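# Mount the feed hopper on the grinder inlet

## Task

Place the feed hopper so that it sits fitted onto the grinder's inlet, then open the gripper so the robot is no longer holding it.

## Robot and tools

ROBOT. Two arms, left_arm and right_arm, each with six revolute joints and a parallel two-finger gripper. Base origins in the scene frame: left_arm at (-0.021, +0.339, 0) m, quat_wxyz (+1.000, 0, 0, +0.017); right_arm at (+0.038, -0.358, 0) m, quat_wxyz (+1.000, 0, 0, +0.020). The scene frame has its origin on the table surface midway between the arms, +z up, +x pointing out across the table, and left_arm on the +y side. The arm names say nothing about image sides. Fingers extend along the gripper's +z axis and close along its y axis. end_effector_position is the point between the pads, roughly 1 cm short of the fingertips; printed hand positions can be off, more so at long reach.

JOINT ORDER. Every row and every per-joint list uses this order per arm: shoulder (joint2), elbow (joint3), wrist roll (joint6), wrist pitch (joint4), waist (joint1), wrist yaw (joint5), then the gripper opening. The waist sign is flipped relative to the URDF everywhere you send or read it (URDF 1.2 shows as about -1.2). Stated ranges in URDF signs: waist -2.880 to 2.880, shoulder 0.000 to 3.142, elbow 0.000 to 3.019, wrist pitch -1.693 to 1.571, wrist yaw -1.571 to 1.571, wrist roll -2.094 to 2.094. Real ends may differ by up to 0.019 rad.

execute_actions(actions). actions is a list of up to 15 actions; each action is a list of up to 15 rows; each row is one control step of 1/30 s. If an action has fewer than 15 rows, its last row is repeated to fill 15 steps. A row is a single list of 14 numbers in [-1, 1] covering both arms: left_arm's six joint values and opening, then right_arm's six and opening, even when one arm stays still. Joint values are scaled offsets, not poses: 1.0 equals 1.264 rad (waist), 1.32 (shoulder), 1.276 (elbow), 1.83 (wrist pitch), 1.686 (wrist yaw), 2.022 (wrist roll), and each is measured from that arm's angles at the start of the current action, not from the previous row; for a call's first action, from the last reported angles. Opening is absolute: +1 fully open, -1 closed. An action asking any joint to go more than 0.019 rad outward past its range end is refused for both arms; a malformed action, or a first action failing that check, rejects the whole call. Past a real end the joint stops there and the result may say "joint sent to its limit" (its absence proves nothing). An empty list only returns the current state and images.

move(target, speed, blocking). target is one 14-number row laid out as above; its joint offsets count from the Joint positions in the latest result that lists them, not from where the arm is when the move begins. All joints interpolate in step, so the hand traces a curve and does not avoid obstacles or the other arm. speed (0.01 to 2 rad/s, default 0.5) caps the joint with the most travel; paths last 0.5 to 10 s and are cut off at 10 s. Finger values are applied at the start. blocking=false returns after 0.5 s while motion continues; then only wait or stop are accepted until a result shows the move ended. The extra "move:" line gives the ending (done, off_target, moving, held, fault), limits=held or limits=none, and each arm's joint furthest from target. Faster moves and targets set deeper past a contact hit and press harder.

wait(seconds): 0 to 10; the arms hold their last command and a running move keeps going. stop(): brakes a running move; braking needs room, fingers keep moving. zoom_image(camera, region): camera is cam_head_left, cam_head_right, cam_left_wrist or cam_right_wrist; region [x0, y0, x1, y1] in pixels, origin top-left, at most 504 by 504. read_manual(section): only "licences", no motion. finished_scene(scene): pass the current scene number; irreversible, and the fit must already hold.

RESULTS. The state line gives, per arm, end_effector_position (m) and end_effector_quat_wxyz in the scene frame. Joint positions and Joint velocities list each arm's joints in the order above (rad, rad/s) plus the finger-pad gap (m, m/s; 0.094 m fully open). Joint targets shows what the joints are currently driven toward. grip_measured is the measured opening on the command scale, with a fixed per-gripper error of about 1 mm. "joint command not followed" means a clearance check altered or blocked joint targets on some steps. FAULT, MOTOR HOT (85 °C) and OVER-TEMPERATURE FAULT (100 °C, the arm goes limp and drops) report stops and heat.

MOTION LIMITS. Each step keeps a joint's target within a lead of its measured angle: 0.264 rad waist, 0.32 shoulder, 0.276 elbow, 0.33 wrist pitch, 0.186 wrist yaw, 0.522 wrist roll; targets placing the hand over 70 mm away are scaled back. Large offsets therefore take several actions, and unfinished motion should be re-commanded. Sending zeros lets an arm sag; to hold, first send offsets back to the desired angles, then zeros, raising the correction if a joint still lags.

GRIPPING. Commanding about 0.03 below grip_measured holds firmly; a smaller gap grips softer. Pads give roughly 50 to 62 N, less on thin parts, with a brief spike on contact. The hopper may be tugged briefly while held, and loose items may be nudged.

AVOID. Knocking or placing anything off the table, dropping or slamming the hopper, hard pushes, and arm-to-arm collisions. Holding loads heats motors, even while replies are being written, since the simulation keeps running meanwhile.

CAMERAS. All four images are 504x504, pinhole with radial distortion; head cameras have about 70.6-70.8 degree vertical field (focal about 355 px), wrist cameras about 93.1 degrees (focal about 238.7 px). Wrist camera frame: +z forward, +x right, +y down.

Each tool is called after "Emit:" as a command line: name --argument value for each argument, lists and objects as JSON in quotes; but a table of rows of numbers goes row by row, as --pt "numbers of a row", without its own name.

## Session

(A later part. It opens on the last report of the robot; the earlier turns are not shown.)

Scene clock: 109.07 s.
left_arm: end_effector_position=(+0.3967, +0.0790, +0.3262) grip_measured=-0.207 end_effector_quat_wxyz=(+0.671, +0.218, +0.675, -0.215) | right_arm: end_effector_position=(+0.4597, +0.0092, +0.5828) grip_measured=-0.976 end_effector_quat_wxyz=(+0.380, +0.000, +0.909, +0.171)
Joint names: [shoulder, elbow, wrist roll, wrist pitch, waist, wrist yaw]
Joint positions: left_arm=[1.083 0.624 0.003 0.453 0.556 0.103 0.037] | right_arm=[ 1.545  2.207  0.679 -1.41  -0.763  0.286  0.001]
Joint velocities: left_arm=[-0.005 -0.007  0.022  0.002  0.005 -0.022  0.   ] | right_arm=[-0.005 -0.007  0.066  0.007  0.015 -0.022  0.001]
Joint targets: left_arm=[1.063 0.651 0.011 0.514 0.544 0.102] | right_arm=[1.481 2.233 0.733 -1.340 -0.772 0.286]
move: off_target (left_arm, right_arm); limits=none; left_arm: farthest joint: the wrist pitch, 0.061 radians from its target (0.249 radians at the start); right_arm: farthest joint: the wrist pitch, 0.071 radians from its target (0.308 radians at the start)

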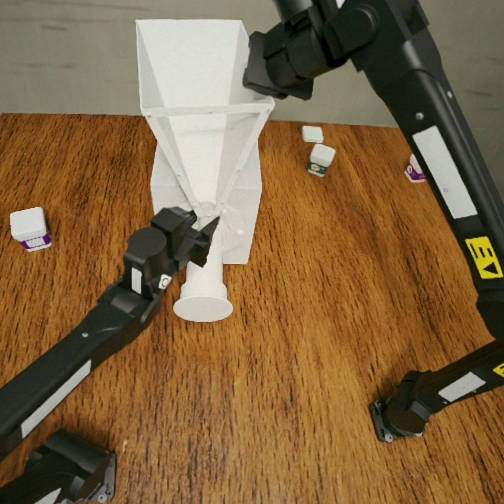

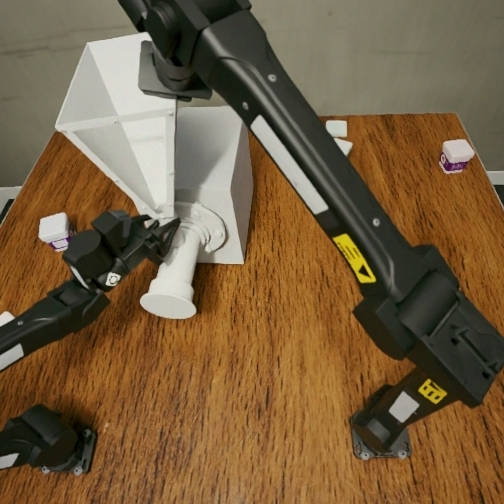

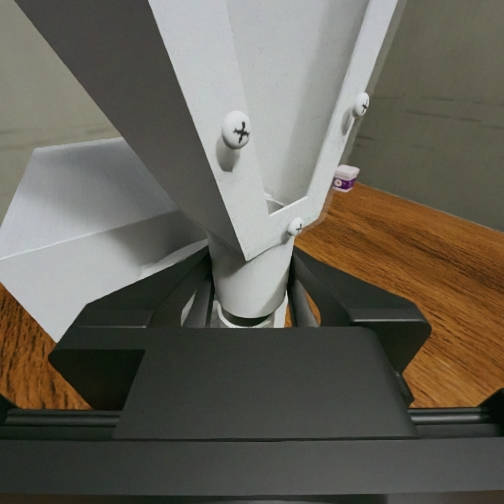

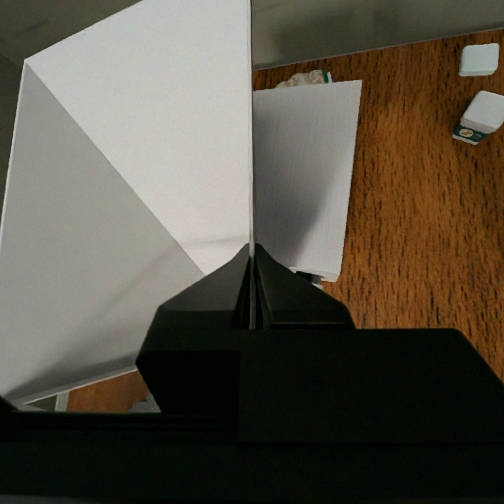

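Emit:
execute_actions --actions '[[[-0.015,0,0.004,0.048,-0.012,0,-0.245,-0.056,-0.012,0.027,0.057,-0.012,0,-1]]]'

Emit:
zoom_image --camera "cam_left_wrist" --region '[170,220,330,340]'

Scene clock: 114.70 s.
left_arm: end_effector_position=(+0.3940, +0.0832, +0.3178) grip_measured=-0.207 end_effector_quat_wxyz=(+0.673, +0.218, +0.674, -0.213) | right_arm: end_effector_position=(+0.4575, +0.0137, +0.5746) grip_measured=-0.976 end_effector_quat_wxyz=(+0.379, -0.004, +0.909, +0.173)
Joint names: [shoulder, elbow, wrist roll, wrist pitch, waist, wrist yaw]
Joint positions: left_arm=[1.083 0.597 0.007 0.483 0.55  0.105 0.037] | right_arm=[ 1.53   2.161  0.679 -1.378 -0.771  0.285  0.001]
Joint velocities: left_arm=[ 0.005  0.002 -0.081 -0.017  0.005 -0.051 -0.001] | right_arm=[-0.005  0.002  0.007 -0.002  0.015  0.066 -0.   ]
Joint targets: left_arm=[1.063 0.624 0.011 0.541 0.541 0.103] | right_arm=[1.471 2.192 0.733 -1.306 -0.778 0.286]

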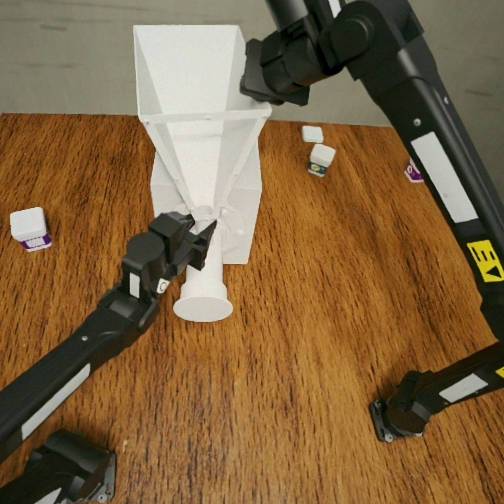

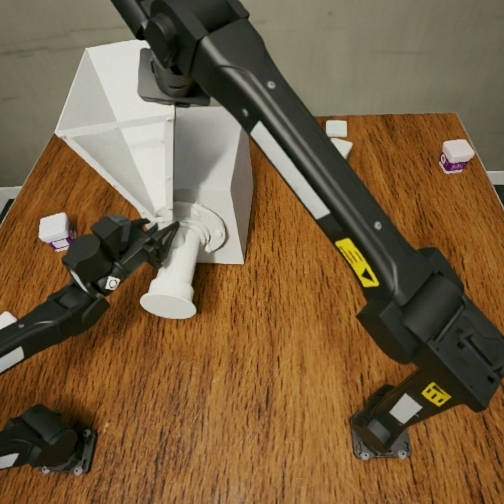

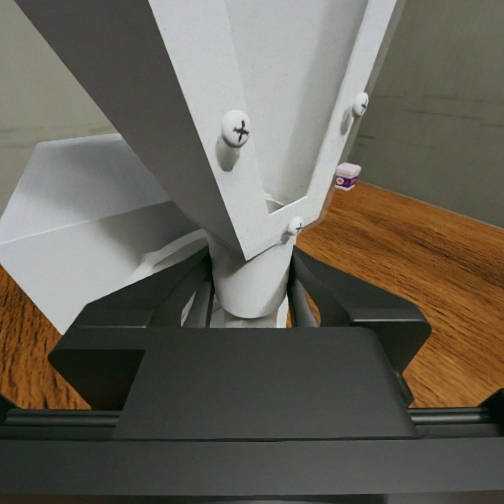

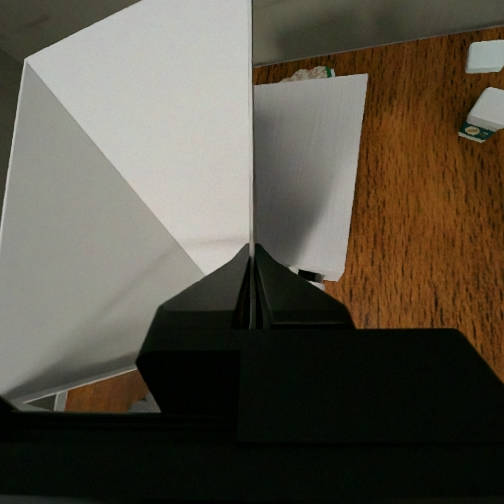

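Region (170, 220, 330, 340) of cam_left_wrist's 504x504 image, scaled by 3.150, with more detail than that image has; it fills the top 378 rows of this view, and the rest is white.

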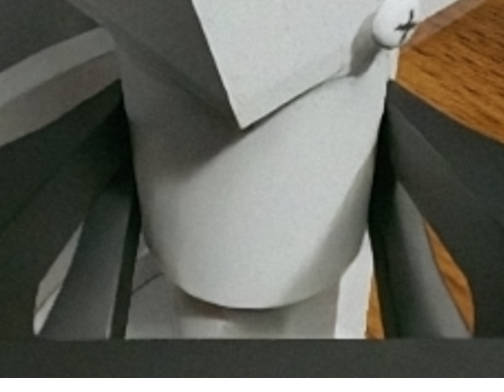

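Emit:
execute_actions --actions '[[[0.012,0.02,0.002,0.045,0,0,-0.245,-0.052,0,0.027,0.05,0.01,0,-1]],[[0.003,0.008,0.002,0.048,0,0,-0.245,-0.054,-0.008,0.027,0.053,0,0,-1]]]'

Emit:
zoom_image --camera "cam_left_wrist" --region '[170,220,330,340]'

Scene clock: 123.33 s.
left_arm: end_effector_position=(+0.3989, +0.0799, +0.3026) grip_measured=-0.207 end_effector_quat_wxyz=(+0.673, +0.219, +0.673, -0.214) | right_arm: end_effector_position=(+0.4621, +0.0109, +0.5599) grip_measured=-0.976 end_effector_quat_wxyz=(+0.380, +0.001, +0.909, +0.170)
Joint names: [shoulder, elbow, wrist roll, wrist pitch, waist, wrist yaw]
Joint positions: left_arm=[1.131 0.583 0.007 0.546 0.55  0.107 0.037] | right_arm=[ 1.506  2.088  0.679 -1.33  -0.762  0.287  0.001]
Joint velocities: left_arm=[-0.015 -0.027  0.066 -0.012  0.005 -0.037  0.001] | right_arm=[ 0.005 -0.002  0.051 -0.007 -0.005 -0.051 -0.   ]
Joint targets: left_arm=[1.120 0.608 0.011 0.601 0.550 0.107] | right_arm=[1.448 2.117 0.733 -1.260 -0.762 0.286]

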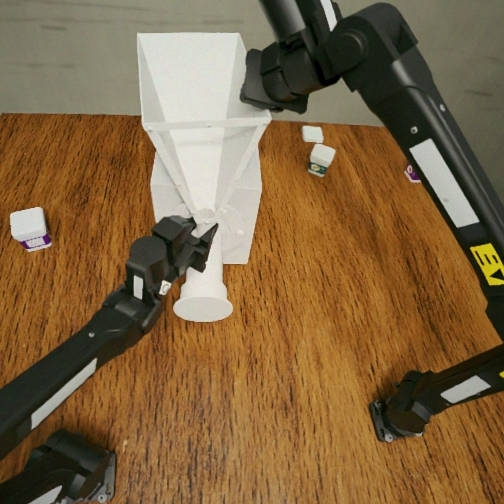

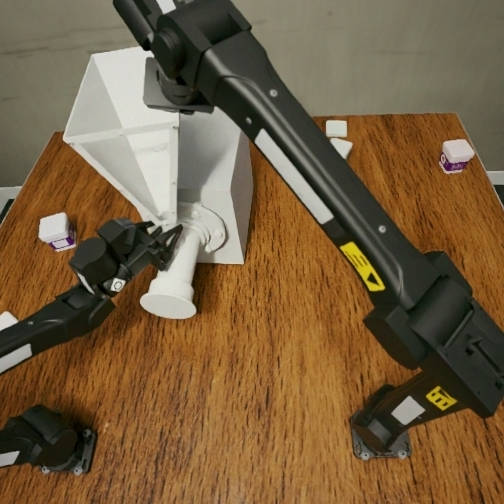

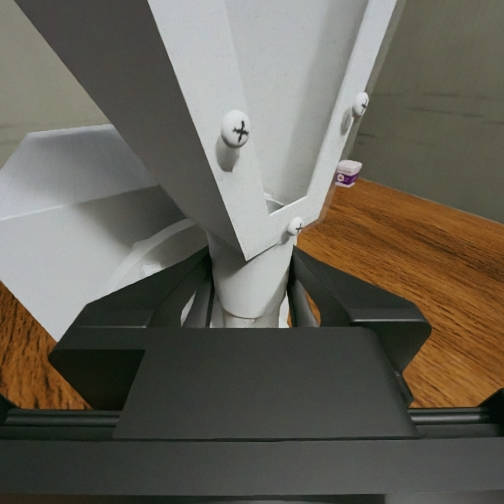

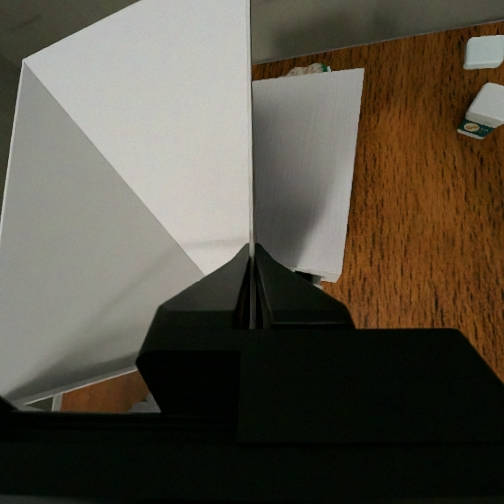

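Region (170, 220, 330, 340) of cam_left_wrist's 504x504 image, scaled by 3.150, with more detail than that image has; it fills the top 378 rows of this view, and the rest is white.

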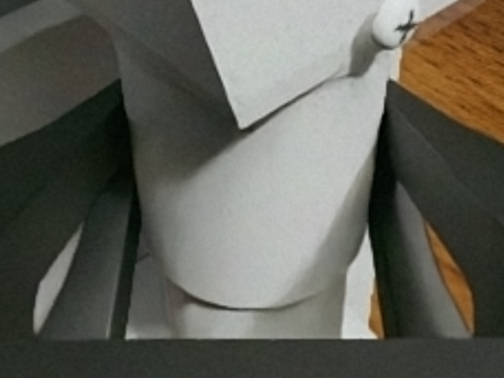

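Emit:
execute_actions --actions '[[[0.006,0.006,0.002,0.048,0,0,-0.245,-0.053,-0.008,0.027,0.053,0,0,-1]],[[0.006,0.006,0.002,0.048,0,0,-0.245,-0.053,-0.008,0.027,0.053,0,0,-1]]]'

Emit:
zoom_image --camera "cam_left_wrist" --region '[170,220,330,340]'

Scene clock: 133.43 s.
left_arm: end_effector_position=(+0.3989, +0.0799, +0.2861) grip_measured=-0.207 end_effector_quat_wxyz=(+0.675, +0.219, +0.672, -0.215) | right_arm: end_effector_position=(+0.4626, +0.0115, +0.5436) grip_measured=-0.976 end_effector_quat_wxyz=(+0.380, +0.001, +0.909, +0.171)
Joint names: [shoulder, elbow, wrist roll, wrist pitch, waist, wrist yaw]
Joint positions: left_arm=[1.168 0.555 0.006 0.616 0.55  0.107 0.037] | right_arm=[ 1.48   2.008  0.679 -1.277 -0.762  0.286  0.001]
Joint velocities: left_arm=[-0.015  0.002 -0.037  0.017 -0.005 -0.022 -0.001] | right_arm=[ 0.015  0.012  0.051  0.002 -0.005 -0.11   0.001]
Joint targets: left_arm=[1.158 0.576 0.010 0.668 0.550 0.107] | right_arm=[1.423 2.037 0.733 -1.207 -0.762 0.286]

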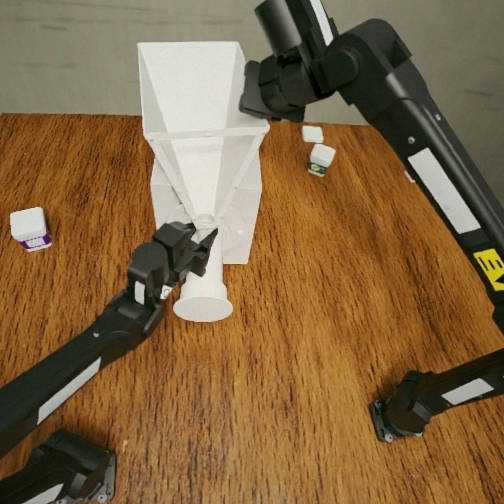

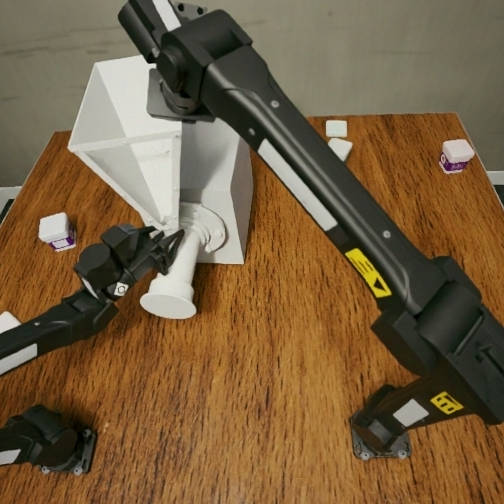

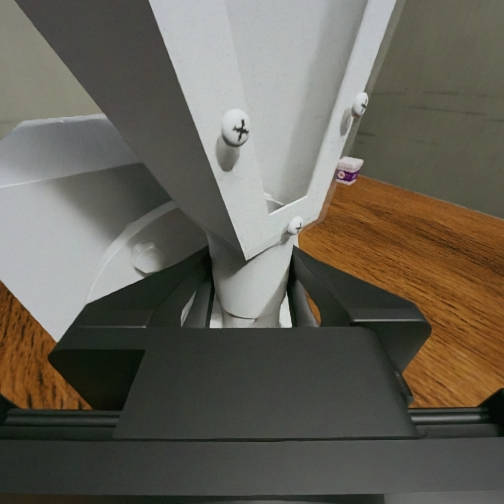

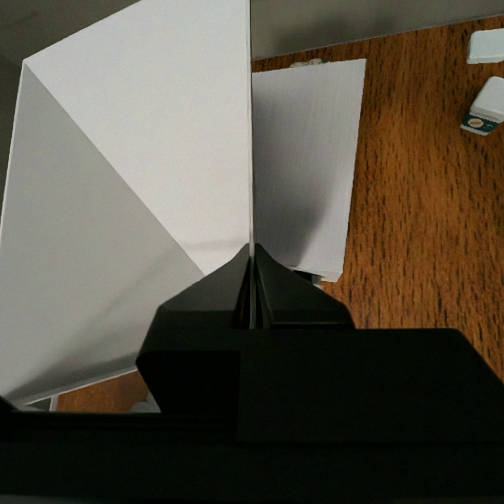

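Region (170, 220, 330, 340) of cam_left_wrist's 504x504 image, scaled by 3.150, with more detail than that image has; it fills the top 378 rows of this view, and the rest is white.

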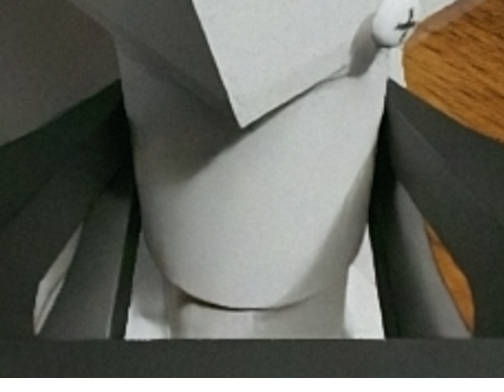

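Sliding on. One more step, then withdraw the left hand and finish with the right.

Emit:
execute_actions --actions '[[[0.006,0.006,0.002,0.048,0,0,-0.245,-0.053,-0.008,0.027,0.053,0,0,-1]],[[0,0,0,0,0,0,0.4,-0.045,0.04,0.027,0.035,0,0,-1]],[[-0.13,-0.085,0,-0.035,0,0,0.4,-0.045,0.04,0.027,0.035,0,0,-1]],[[-0.13,-0.07,0,-0.04,0,0,0.4,-0.05,0.005,0.027,0.05,0,0,-1]],[[-0.14,-0.05,0,-0.05,0,0,1,-0.045,0,0.027,0.045,0,0,-1]],[[-0.14,-0.04,0,0,0,0,1,-0.035,-0.015,0.02,0.035,-0.005,0,-1]]]'

Emit:
zoom_image --camera "cam_head_left" --region '[155,180,255,280]'

Scene clock: 145.77 s.
left_arm: end_effector_position=(+0.2534, +0.1712, +0.3355) grip_measured=+0.999 end_effector_quat_wxyz=(+0.759, +0.193, +0.583, -0.216) | right_arm: end_effector_position=(+0.4613, +0.0075, +0.5360) grip_measured=-0.976 end_effector_quat_wxyz=(+0.387, +0.003, +0.904, +0.180)
Joint names: [shoulder, elbow, wrist roll, wrist pitch, waist, wrist yaw]
Joint positions: left_arm=[0.45  0.236 0.017 0.464 0.53  0.099 0.094] | right_arm=[ 1.44   1.929  0.678 -1.211 -0.757  0.28   0.001]
Joint velocities: left_arm=[-0.005  0.012  0.037 -0.022  0.005  0.051  0.   ] | right_arm=[-0.005 -0.022  0.066 -0.012  0.015 -0.007  0.   ]
Joint targets: left_arm=[0.453 0.235 0.017 0.464 0.530 0.099] | right_arm=[1.402 1.925 0.720 -1.160 -0.766 0.286]

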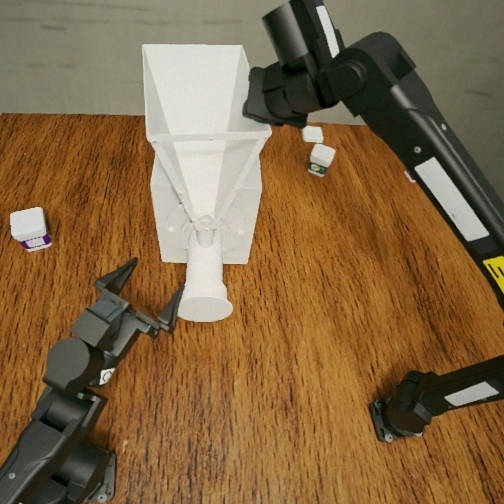

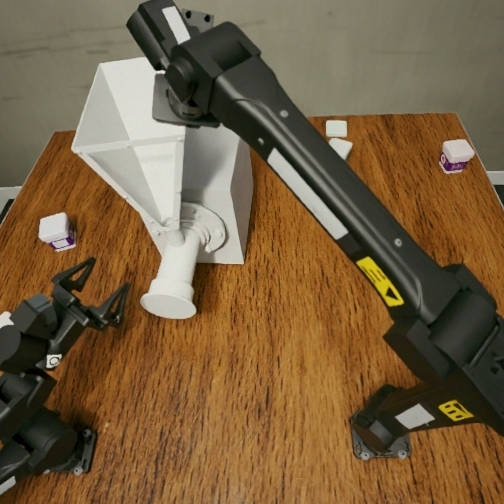

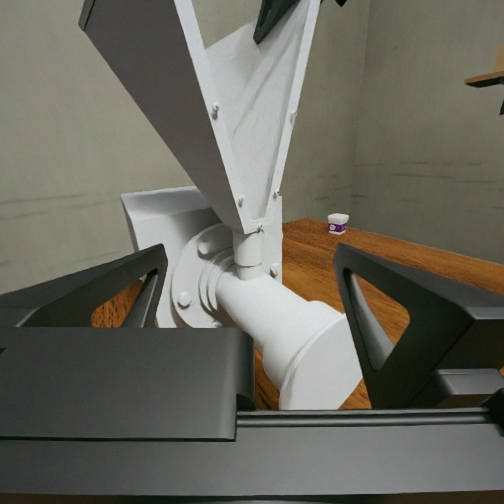

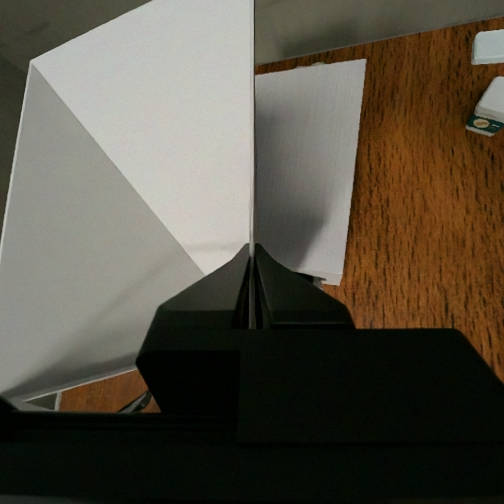

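Region (155, 180, 255, 280) of cam_head_left's 504x504 image, scaled by 5.040, with more detail than that image has.

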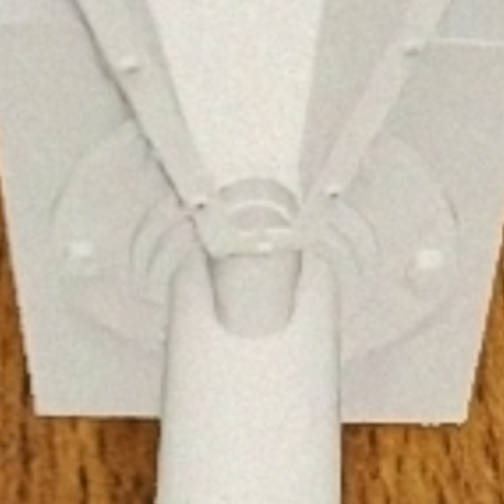

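Binding from pulling back; ease that.

Emit:
execute_actions --actions '[[[0,0,0,0,0,0,1,-0.008,0,0.02,0.01,-0.012,0,-1]],[[0,0,0,0,0,0,1,-0.012,-0.005,0.02,0.015,-0.008,0,-1]],[[0,0,0,0,0,0,1,-0.02,-0.015,0.02,0.025,-0.005,0,-1]]]'

Emit:
zoom_image --camera "cam_head_left" --region '[155,180,255,280]'

Scene clock: 155.50 s.
left_arm: end_effector_position=(+0.2534, +0.1712, +0.3355) grip_measured=+0.999 end_effector_quat_wxyz=(+0.759, +0.193, +0.583, -0.216) | right_arm: end_effector_position=(+0.4617, +0.0070, +0.5352) grip_measured=-0.976 end_effector_quat_wxyz=(+0.386, +0.003, +0.904, +0.182)
Joint names: [shoulder, elbow, wrist roll, wrist pitch, waist, wrist yaw]
Joint positions: left_arm=[0.45  0.236 0.017 0.464 0.53  0.099 0.094] | right_arm=[ 1.438  1.924  0.677 -1.207 -0.754  0.274  0.001]
Joint velocities: left_arm=[-0.005 -0.002 -0.007 -0.017 -0.005 -0.037  0.   ] | right_arm=[-0.015 -0.007  0.022 -0.002  0.015  0.037  0.   ]
Joint targets: left_arm=[0.450 0.236 0.017 0.464 0.530 0.099] | right_arm=[1.414 1.910 0.718 -1.165 -0.763 0.278]

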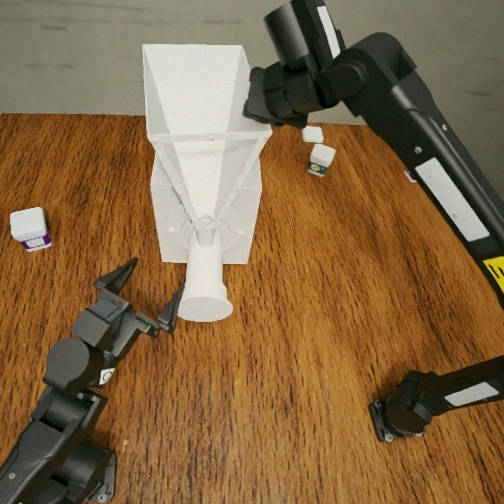

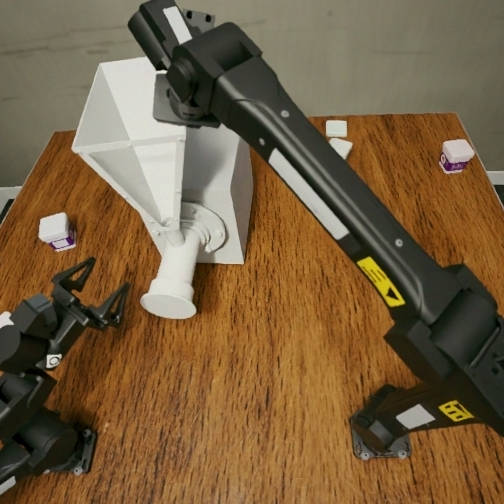

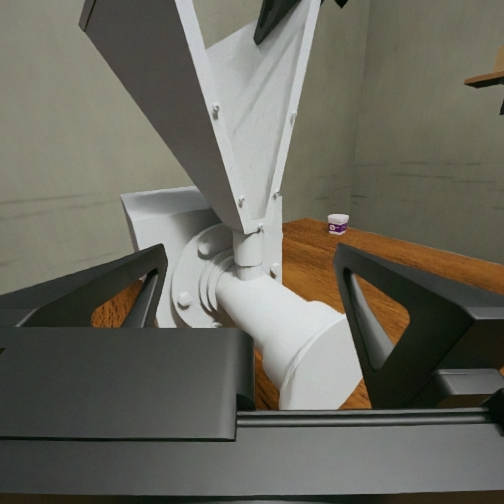

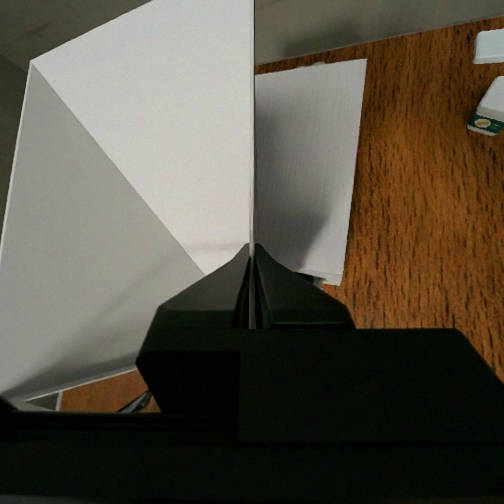

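Region (155, 180, 255, 280) of cam_head_left's 504x504 image, scaled by 5.040, with more detail than that image has.

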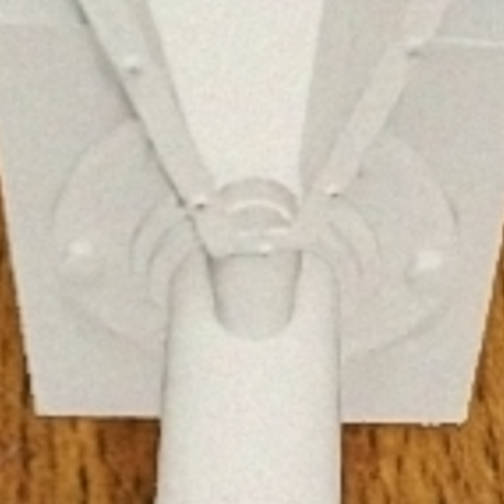

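Emit:
execute_actions --actions '[[[0,0,0,0,0,0,1,0.005,0.01,0,-0.005,-0.028,-0.005,-1]],[[0,0,0,0,0,0,1,0,0,0,0,-0.022,0,-1]],[[0,0,0,0,0,0,1,-0.01,-0.01,0,0.015,-0.018,0,-1]]]'

Scene clock: 161.80 s.
left_arm: end_effector_position=(+0.2534, +0.1712, +0.3355) grip_measured=+0.999 end_effector_quat_wxyz=(+0.759, +0.193, +0.583, -0.216) | right_arm: end_effector_position=(+0.4616, +0.0070, +0.5350) grip_measured=-0.976 end_effector_quat_wxyz=(+0.387, -0.001, +0.904, +0.180)
Joint names: [shoulder, elbow, wrist roll, wrist pitch, waist, wrist yaw]
Joint positions: left_arm=[0.45  0.236 0.017 0.464 0.53  0.099 0.094] | right_arm=[ 1.438  1.924  0.668 -1.208 -0.754  0.274  0.001]
Joint velocities: left_arm=[-0.024 -0.012 -0.007 -0.007  0.005  0.007 -0.   ] | right_arm=[-0.005  0.012 -0.007 -0.007 -0.005 -0.066  0.   ]
Joint targets: left_arm=[0.450 0.236 0.017 0.464 0.530 0.099] | right_arm=[1.425 1.912 0.669 -1.180 -0.777 0.274]

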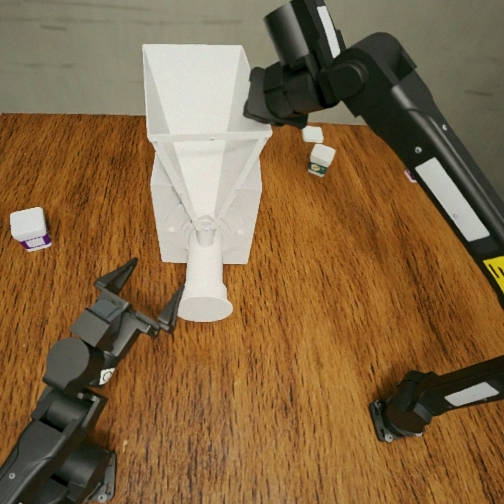

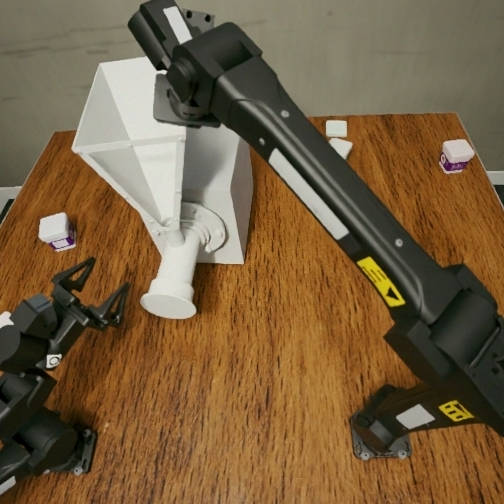

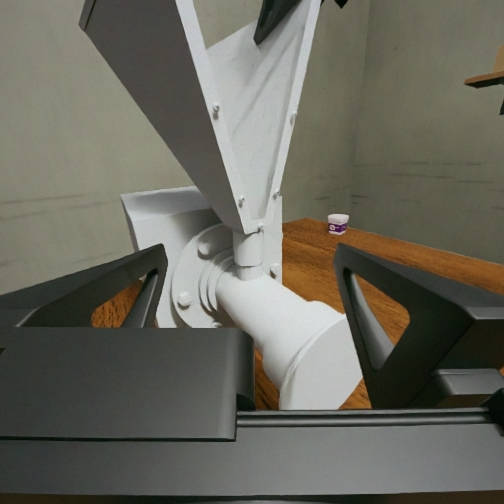

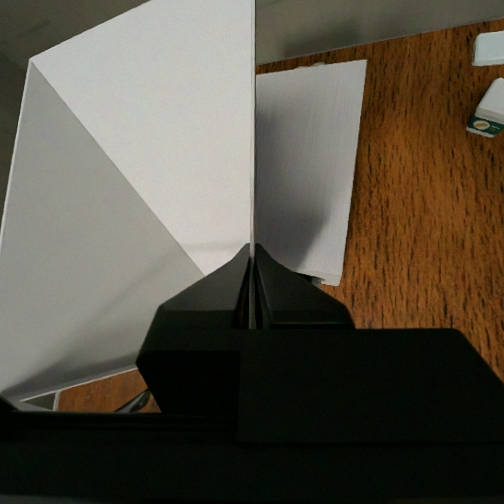

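Take the weight to unjam, straighten, then lower.

Emit:
execute_actions --actions '[[[0,0,0,0,0,0,1,-0.015,0.07,0.01,0,-0.04,0,-1]],[[0,0,0,0,0,0,1,-0.015,0.03,0.01,0.01,-0.03,0,-1]],[[0,0,0,0,0,0,1,-0.02,0.01,0.01,0.02,-0.025,0,-1]]]'

Scene clock: 167.50 s.
left_arm: end_effector_position=(+0.2534, +0.1712, +0.3355) grip_measured=+0.999 end_effector_quat_wxyz=(+0.759, +0.193, +0.583, -0.216) | right_arm: end_effector_position=(+0.4605, +0.0077, +0.5371) grip_measured=-0.976 end_effector_quat_wxyz=(+0.388, -0.001, +0.904, +0.178)
Joint names: [shoulder, elbow, wrist roll, wrist pitch, waist, wrist yaw]
Joint positions: left_arm=[0.45  0.236 0.017 0.464 0.53  0.099 0.094] | right_arm=[ 1.441  1.933  0.669 -1.214 -0.759  0.282  0.001]
Joint velocities: left_arm=[-0.005  0.007  0.007  0.007 -0.015  0.022  0.001] | right_arm=[ 0.005 -0.002 -0.037 -0.012 -0.005  0.007  0.001]
Joint targets: left_arm=[0.450 0.236 0.017 0.464 0.530 0.099] | right_arm=[1.414 1.945 0.689 -1.177 -0.790 0.282]

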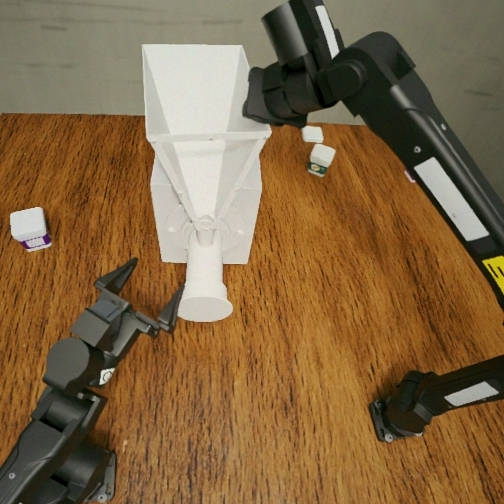

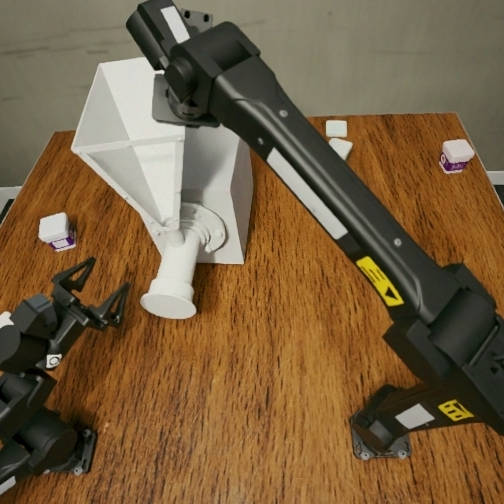

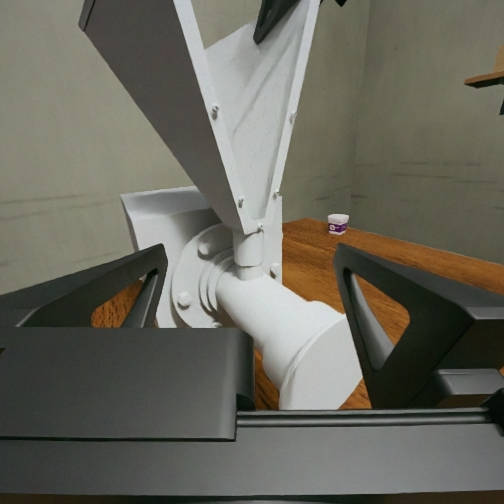

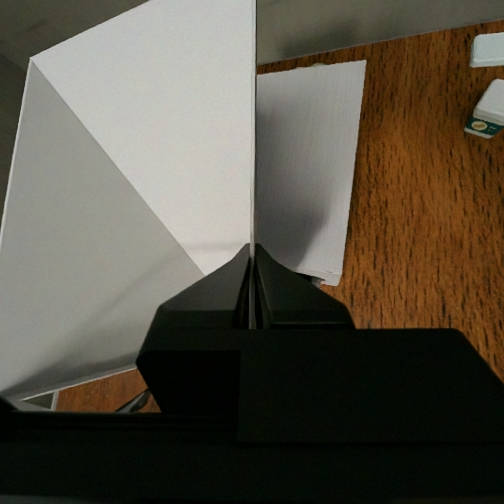

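Emit:
execute_actions --actions '[[[0,0,0,0,0,0,1,0.005,0.09,-0.03,-0.02,-0.05,-0.02,-1]],[[0,0,0,0,0,0,1,0.005,0.08,-0.03,-0.01,-0.04,-0.02,-1]],[[0,0,0,0,0,0,1,-0.025,0.01,0.02,0.025,-0.02,0.01,-1]]]'

Scene clock: 174.20 s.
left_arm: end_effector_position=(+0.2534, +0.1712, +0.3355) grip_measured=+0.999 end_effector_quat_wxyz=(+0.759, +0.193, +0.583, -0.216) | right_arm: end_effector_position=(+0.4627, +0.0135, +0.5382) grip_measured=-0.976 end_effector_quat_wxyz=(+0.384, -0.011, +0.908, +0.165)
Joint names: [shoulder, elbow, wrist roll, wrist pitch, waist, wrist yaw]
Joint positions: left_arm=[0.45  0.236 0.017 0.464 0.53  0.099 0.094] | right_arm=[ 1.475  1.984  0.655 -1.257 -0.767  0.294  0.001]
Joint velocities: left_arm=[ 0.005  0.002  0.007  0.002  0.015 -0.037  0.001] | right_arm=[-0.015 -0.007 -0.051 -0.002 -0.015  0.066  0.   ]
Joint targets: left_arm=[0.450 0.236 0.017 0.464 0.530 0.099] | right_arm=[1.442 1.998 0.682 -1.211 -0.790 0.298]

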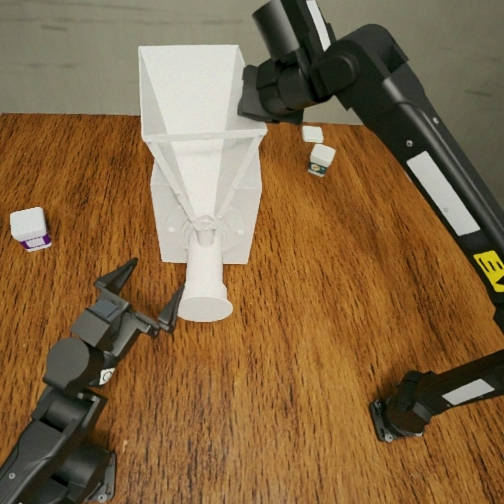

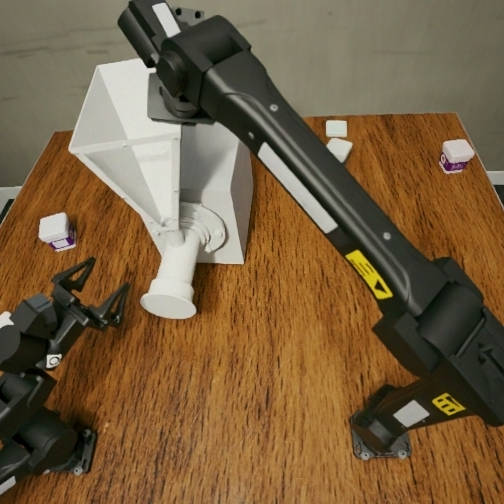

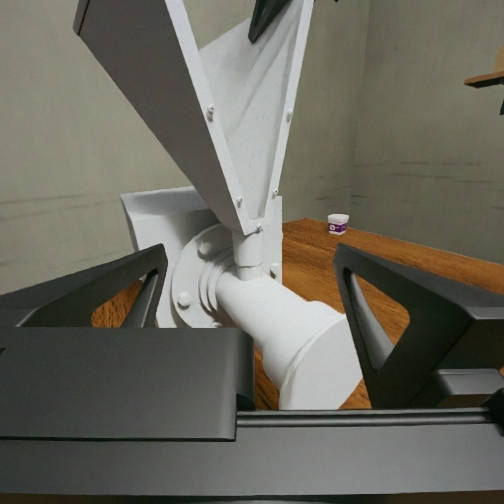

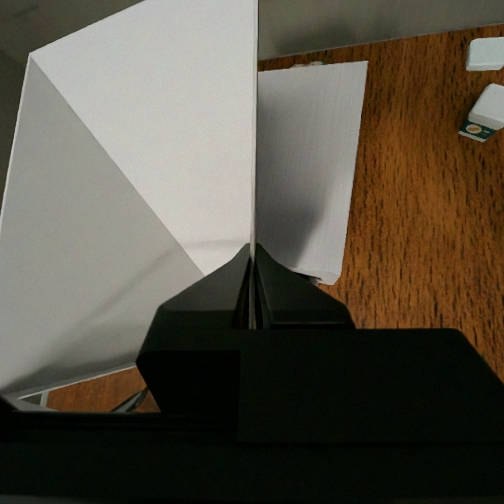

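Emit:
execute_actions --actions '[[[0,0,0,0,0,0,1,-0.05,0.04,0,0.03,-0.05,0,-1]],[[0,0,0,0,0,0,1,-0.05,0.03,0,0.03,-0.05,0,-1]],[[0,0,0,0,0,0,1,-0.035,0.005,0,0.03,-0.04,0,-1]],[[0,0,0,0,0,0,1,-0.025,-0.005,0,0.025,-0.03,0,-1]]]'

Scene clock: 182.17 s.
left_arm: end_effector_position=(+0.2534, +0.1712, +0.3355) grip_measured=+0.999 end_effector_quat_wxyz=(+0.759, +0.193, +0.583, -0.216) | right_arm: end_effector_position=(+0.4619, +0.0147, +0.5374) grip_measured=-0.976 end_effector_quat_wxyz=(+0.387, -0.012, +0.908, +0.162)
Joint names: [shoulder, elbow, wrist roll, wrist pitch, waist, wrist yaw]
Joint positions: left_arm=[0.45  0.236 0.017 0.464 0.53  0.099 0.094] | right_arm=[ 1.473  1.979  0.653 -1.253 -0.772  0.302  0.001]
Joint velocities: left_arm=[-0.005  0.007  0.007  0.012  0.024 -0.066 -0.   ] | right_arm=[-0.005  0.002  0.022 -0.022  0.015 -0.066 -0.   ]
Joint targets: left_arm=[0.450 0.236 0.017 0.464 0.530 0.099] | right_arm=[1.441 1.976 0.654 -1.208 -0.810 0.302]

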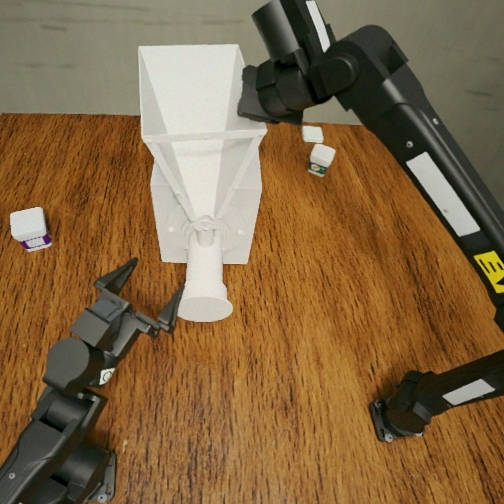

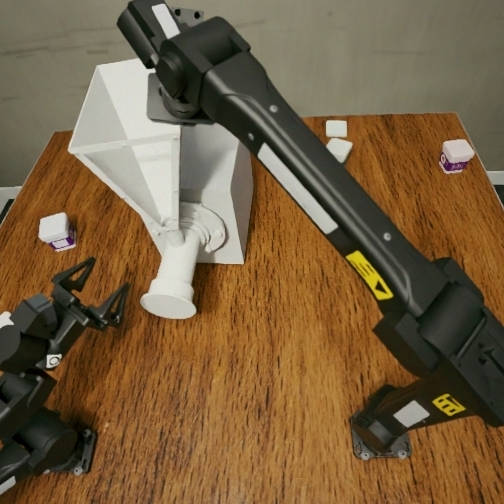

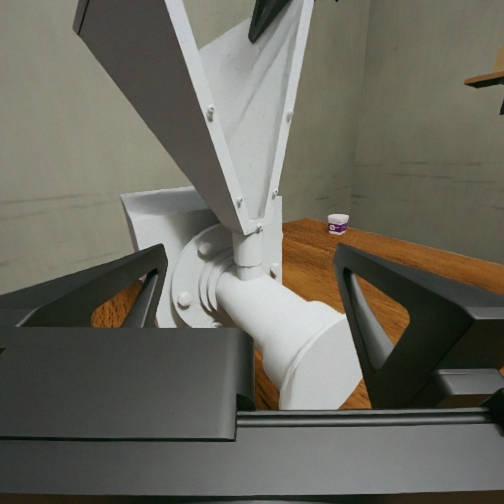

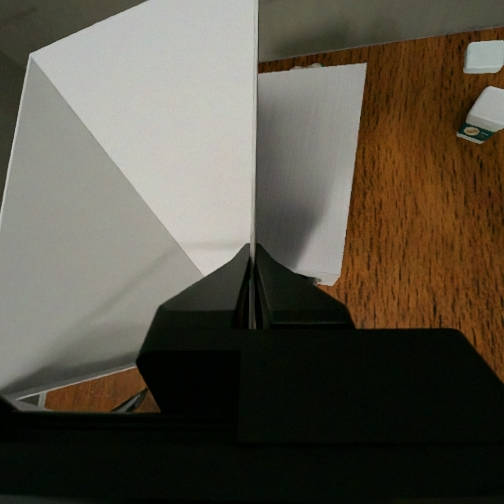

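Emit:
execute_actions --actions '[[[0,0,0,0,0,0,1,-0.025,0.01,0.03,0.02,0.025,0.01,-1]],[[0,0,0,0,0,0,1,-0.025,-0.01,0.03,0.025,0.02,0.01,-1]],[[0,0,0,0,0,0,1,-0.025,-0.015,0.03,0.03,0.012,0.01,-1]]]'

Scene clock: 190.33 s.
left_arm: end_effector_position=(+0.2534, +0.1712, +0.3355) grip_measured=+0.999 end_effector_quat_wxyz=(+0.759, +0.193, +0.583, -0.216) | right_arm: end_effector_position=(+0.4695, -0.0014, +0.5112) grip_measured=-0.976 end_effector_quat_wxyz=(+0.366, +0.048, +0.915, +0.160)
Joint names: [shoulder, elbow, wrist roll, wrist pitch, waist, wrist yaw]
Joint positions: left_arm=[0.45  0.236 0.017 0.464 0.53  0.099 0.094] | right_arm=[ 1.457  1.909  0.764 -1.246 -0.743  0.306  0.001]
Joint velocities: left_arm=[-0.005  0.002 -0.051  0.002  0.005  0.022 -0.   ] | right_arm=[-0.005  0.012 -0.022 -0.022  0.005 -0.022  0.   ]
Joint targets: left_arm=[0.450 0.236 0.017 0.464 0.530 0.099] | right_arm=[1.440 1.911 0.795 -1.197 -0.730 0.316]

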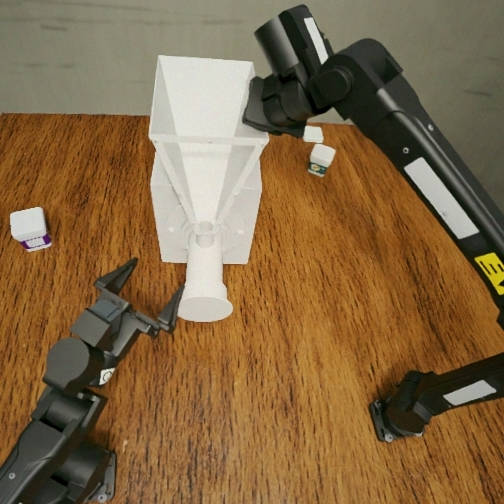

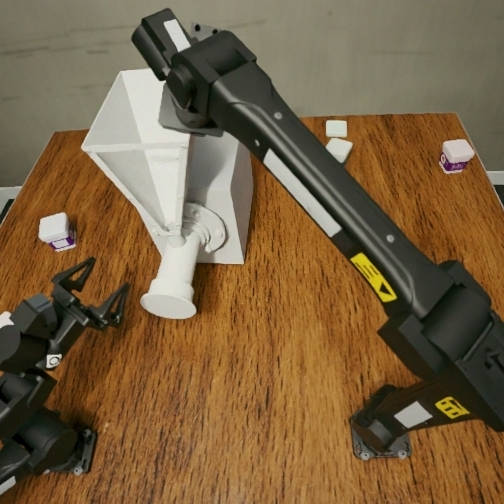

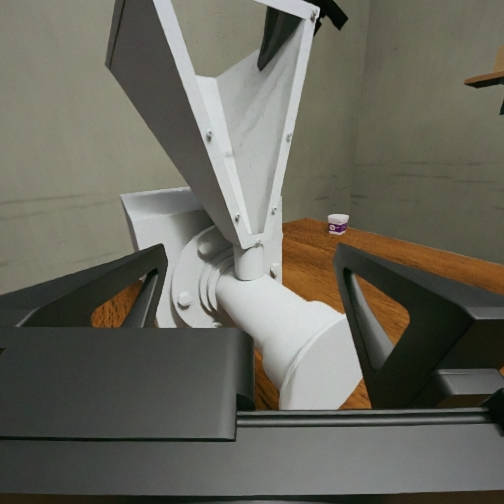

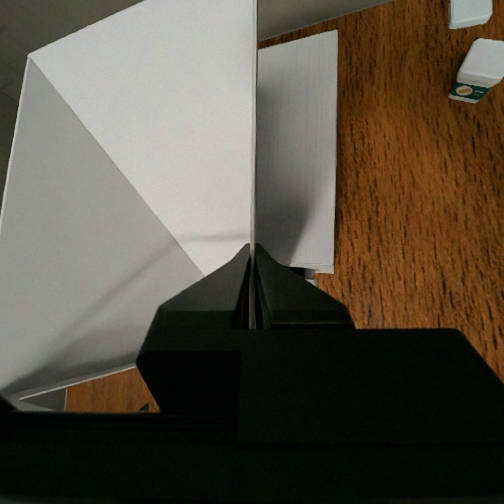

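Emit:
execute_actions --actions '[[[0,0,0,0,0,0,1,-0.015,-0.015,0.015,0.025,-0.012,0.005,-1]],[[0,0,0,0,0,0,1,0,0.01,0,0,0,0,0]],[[0,0,0,0,0,0,1,-0.02,0.1,0,0,0,0,0]],[[0,0,0,0,0,0,1,-0.02,0.11,0,0,0,0,0]],[[0,0,0,0,0,0,1,-0.06,0.04,0,0,0,0,0]]]'

Emit:
zoom_image --camera "cam_left_wrist" --region '[190,200,310,320]'

Scene clock: 200.77 s.
left_arm: end_effector_position=(+0.2534, +0.1712, +0.3355) grip_measured=+0.999 end_effector_quat_wxyz=(+0.759, +0.193, +0.583, -0.216) | right_arm: end_effector_position=(+0.4065, -0.0650, +0.6840) grip_measured=-0.003 end_effector_quat_wxyz=(+0.467, +0.079, +0.836, +0.277)
Joint names: [shoulder, elbow, wrist roll, wrist pitch, waist, wrist yaw]
Joint positions: left_arm=[0.45  0.236 0.017 0.464 0.53  0.099 0.094] | right_arm=[ 1.3    2.096  0.776 -1.242 -0.745  0.314  0.047]
Joint velocities: left_arm=[ 0.005  0.002  0.007 -0.002  0.005  0.051 -0.   ] | right_arm=[-0.005 -0.002  0.022 -0.012 -0.015  0.022 -0.   ]
Joint targets: left_arm=[0.450 0.236 0.017 0.464 0.530 0.099] | right_arm=[1.310 2.131 0.776 -1.242 -0.745 0.314]

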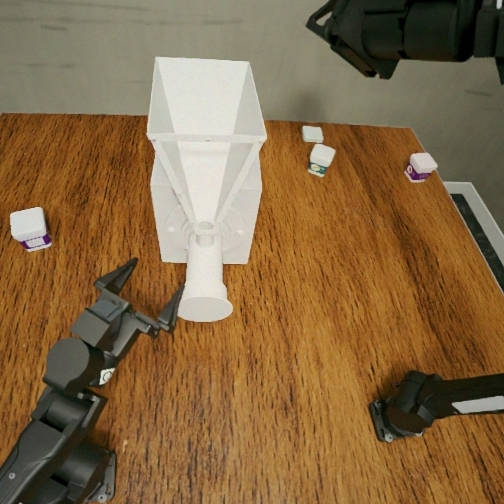

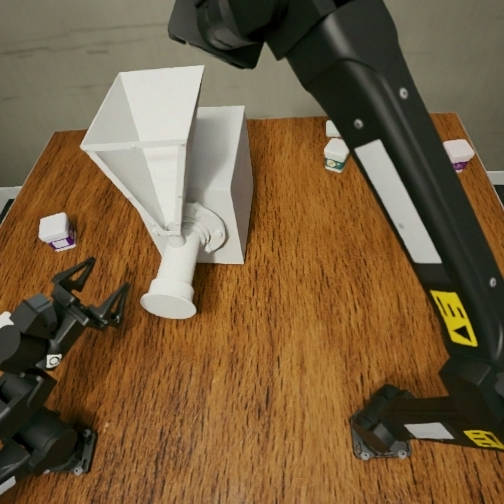

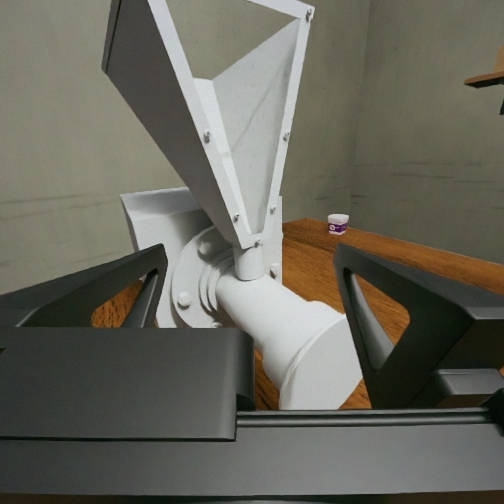

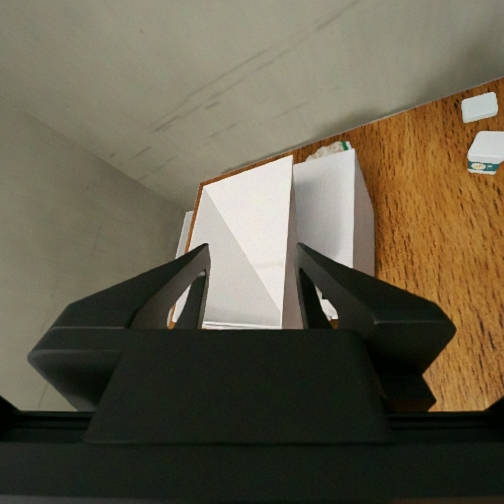

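Region (190, 200, 310, 320) of cam_left_wrist's 504x504 image, scaled by 4.200, with more detail than that image has.

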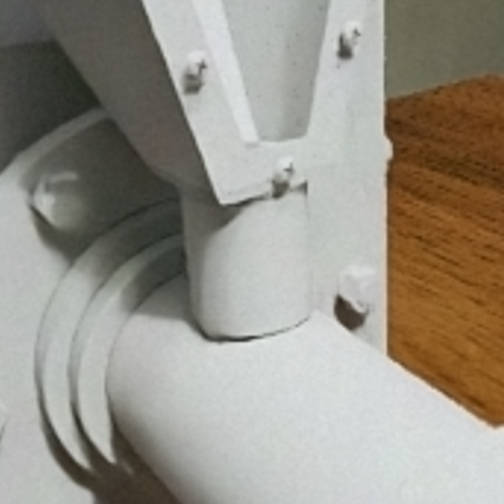

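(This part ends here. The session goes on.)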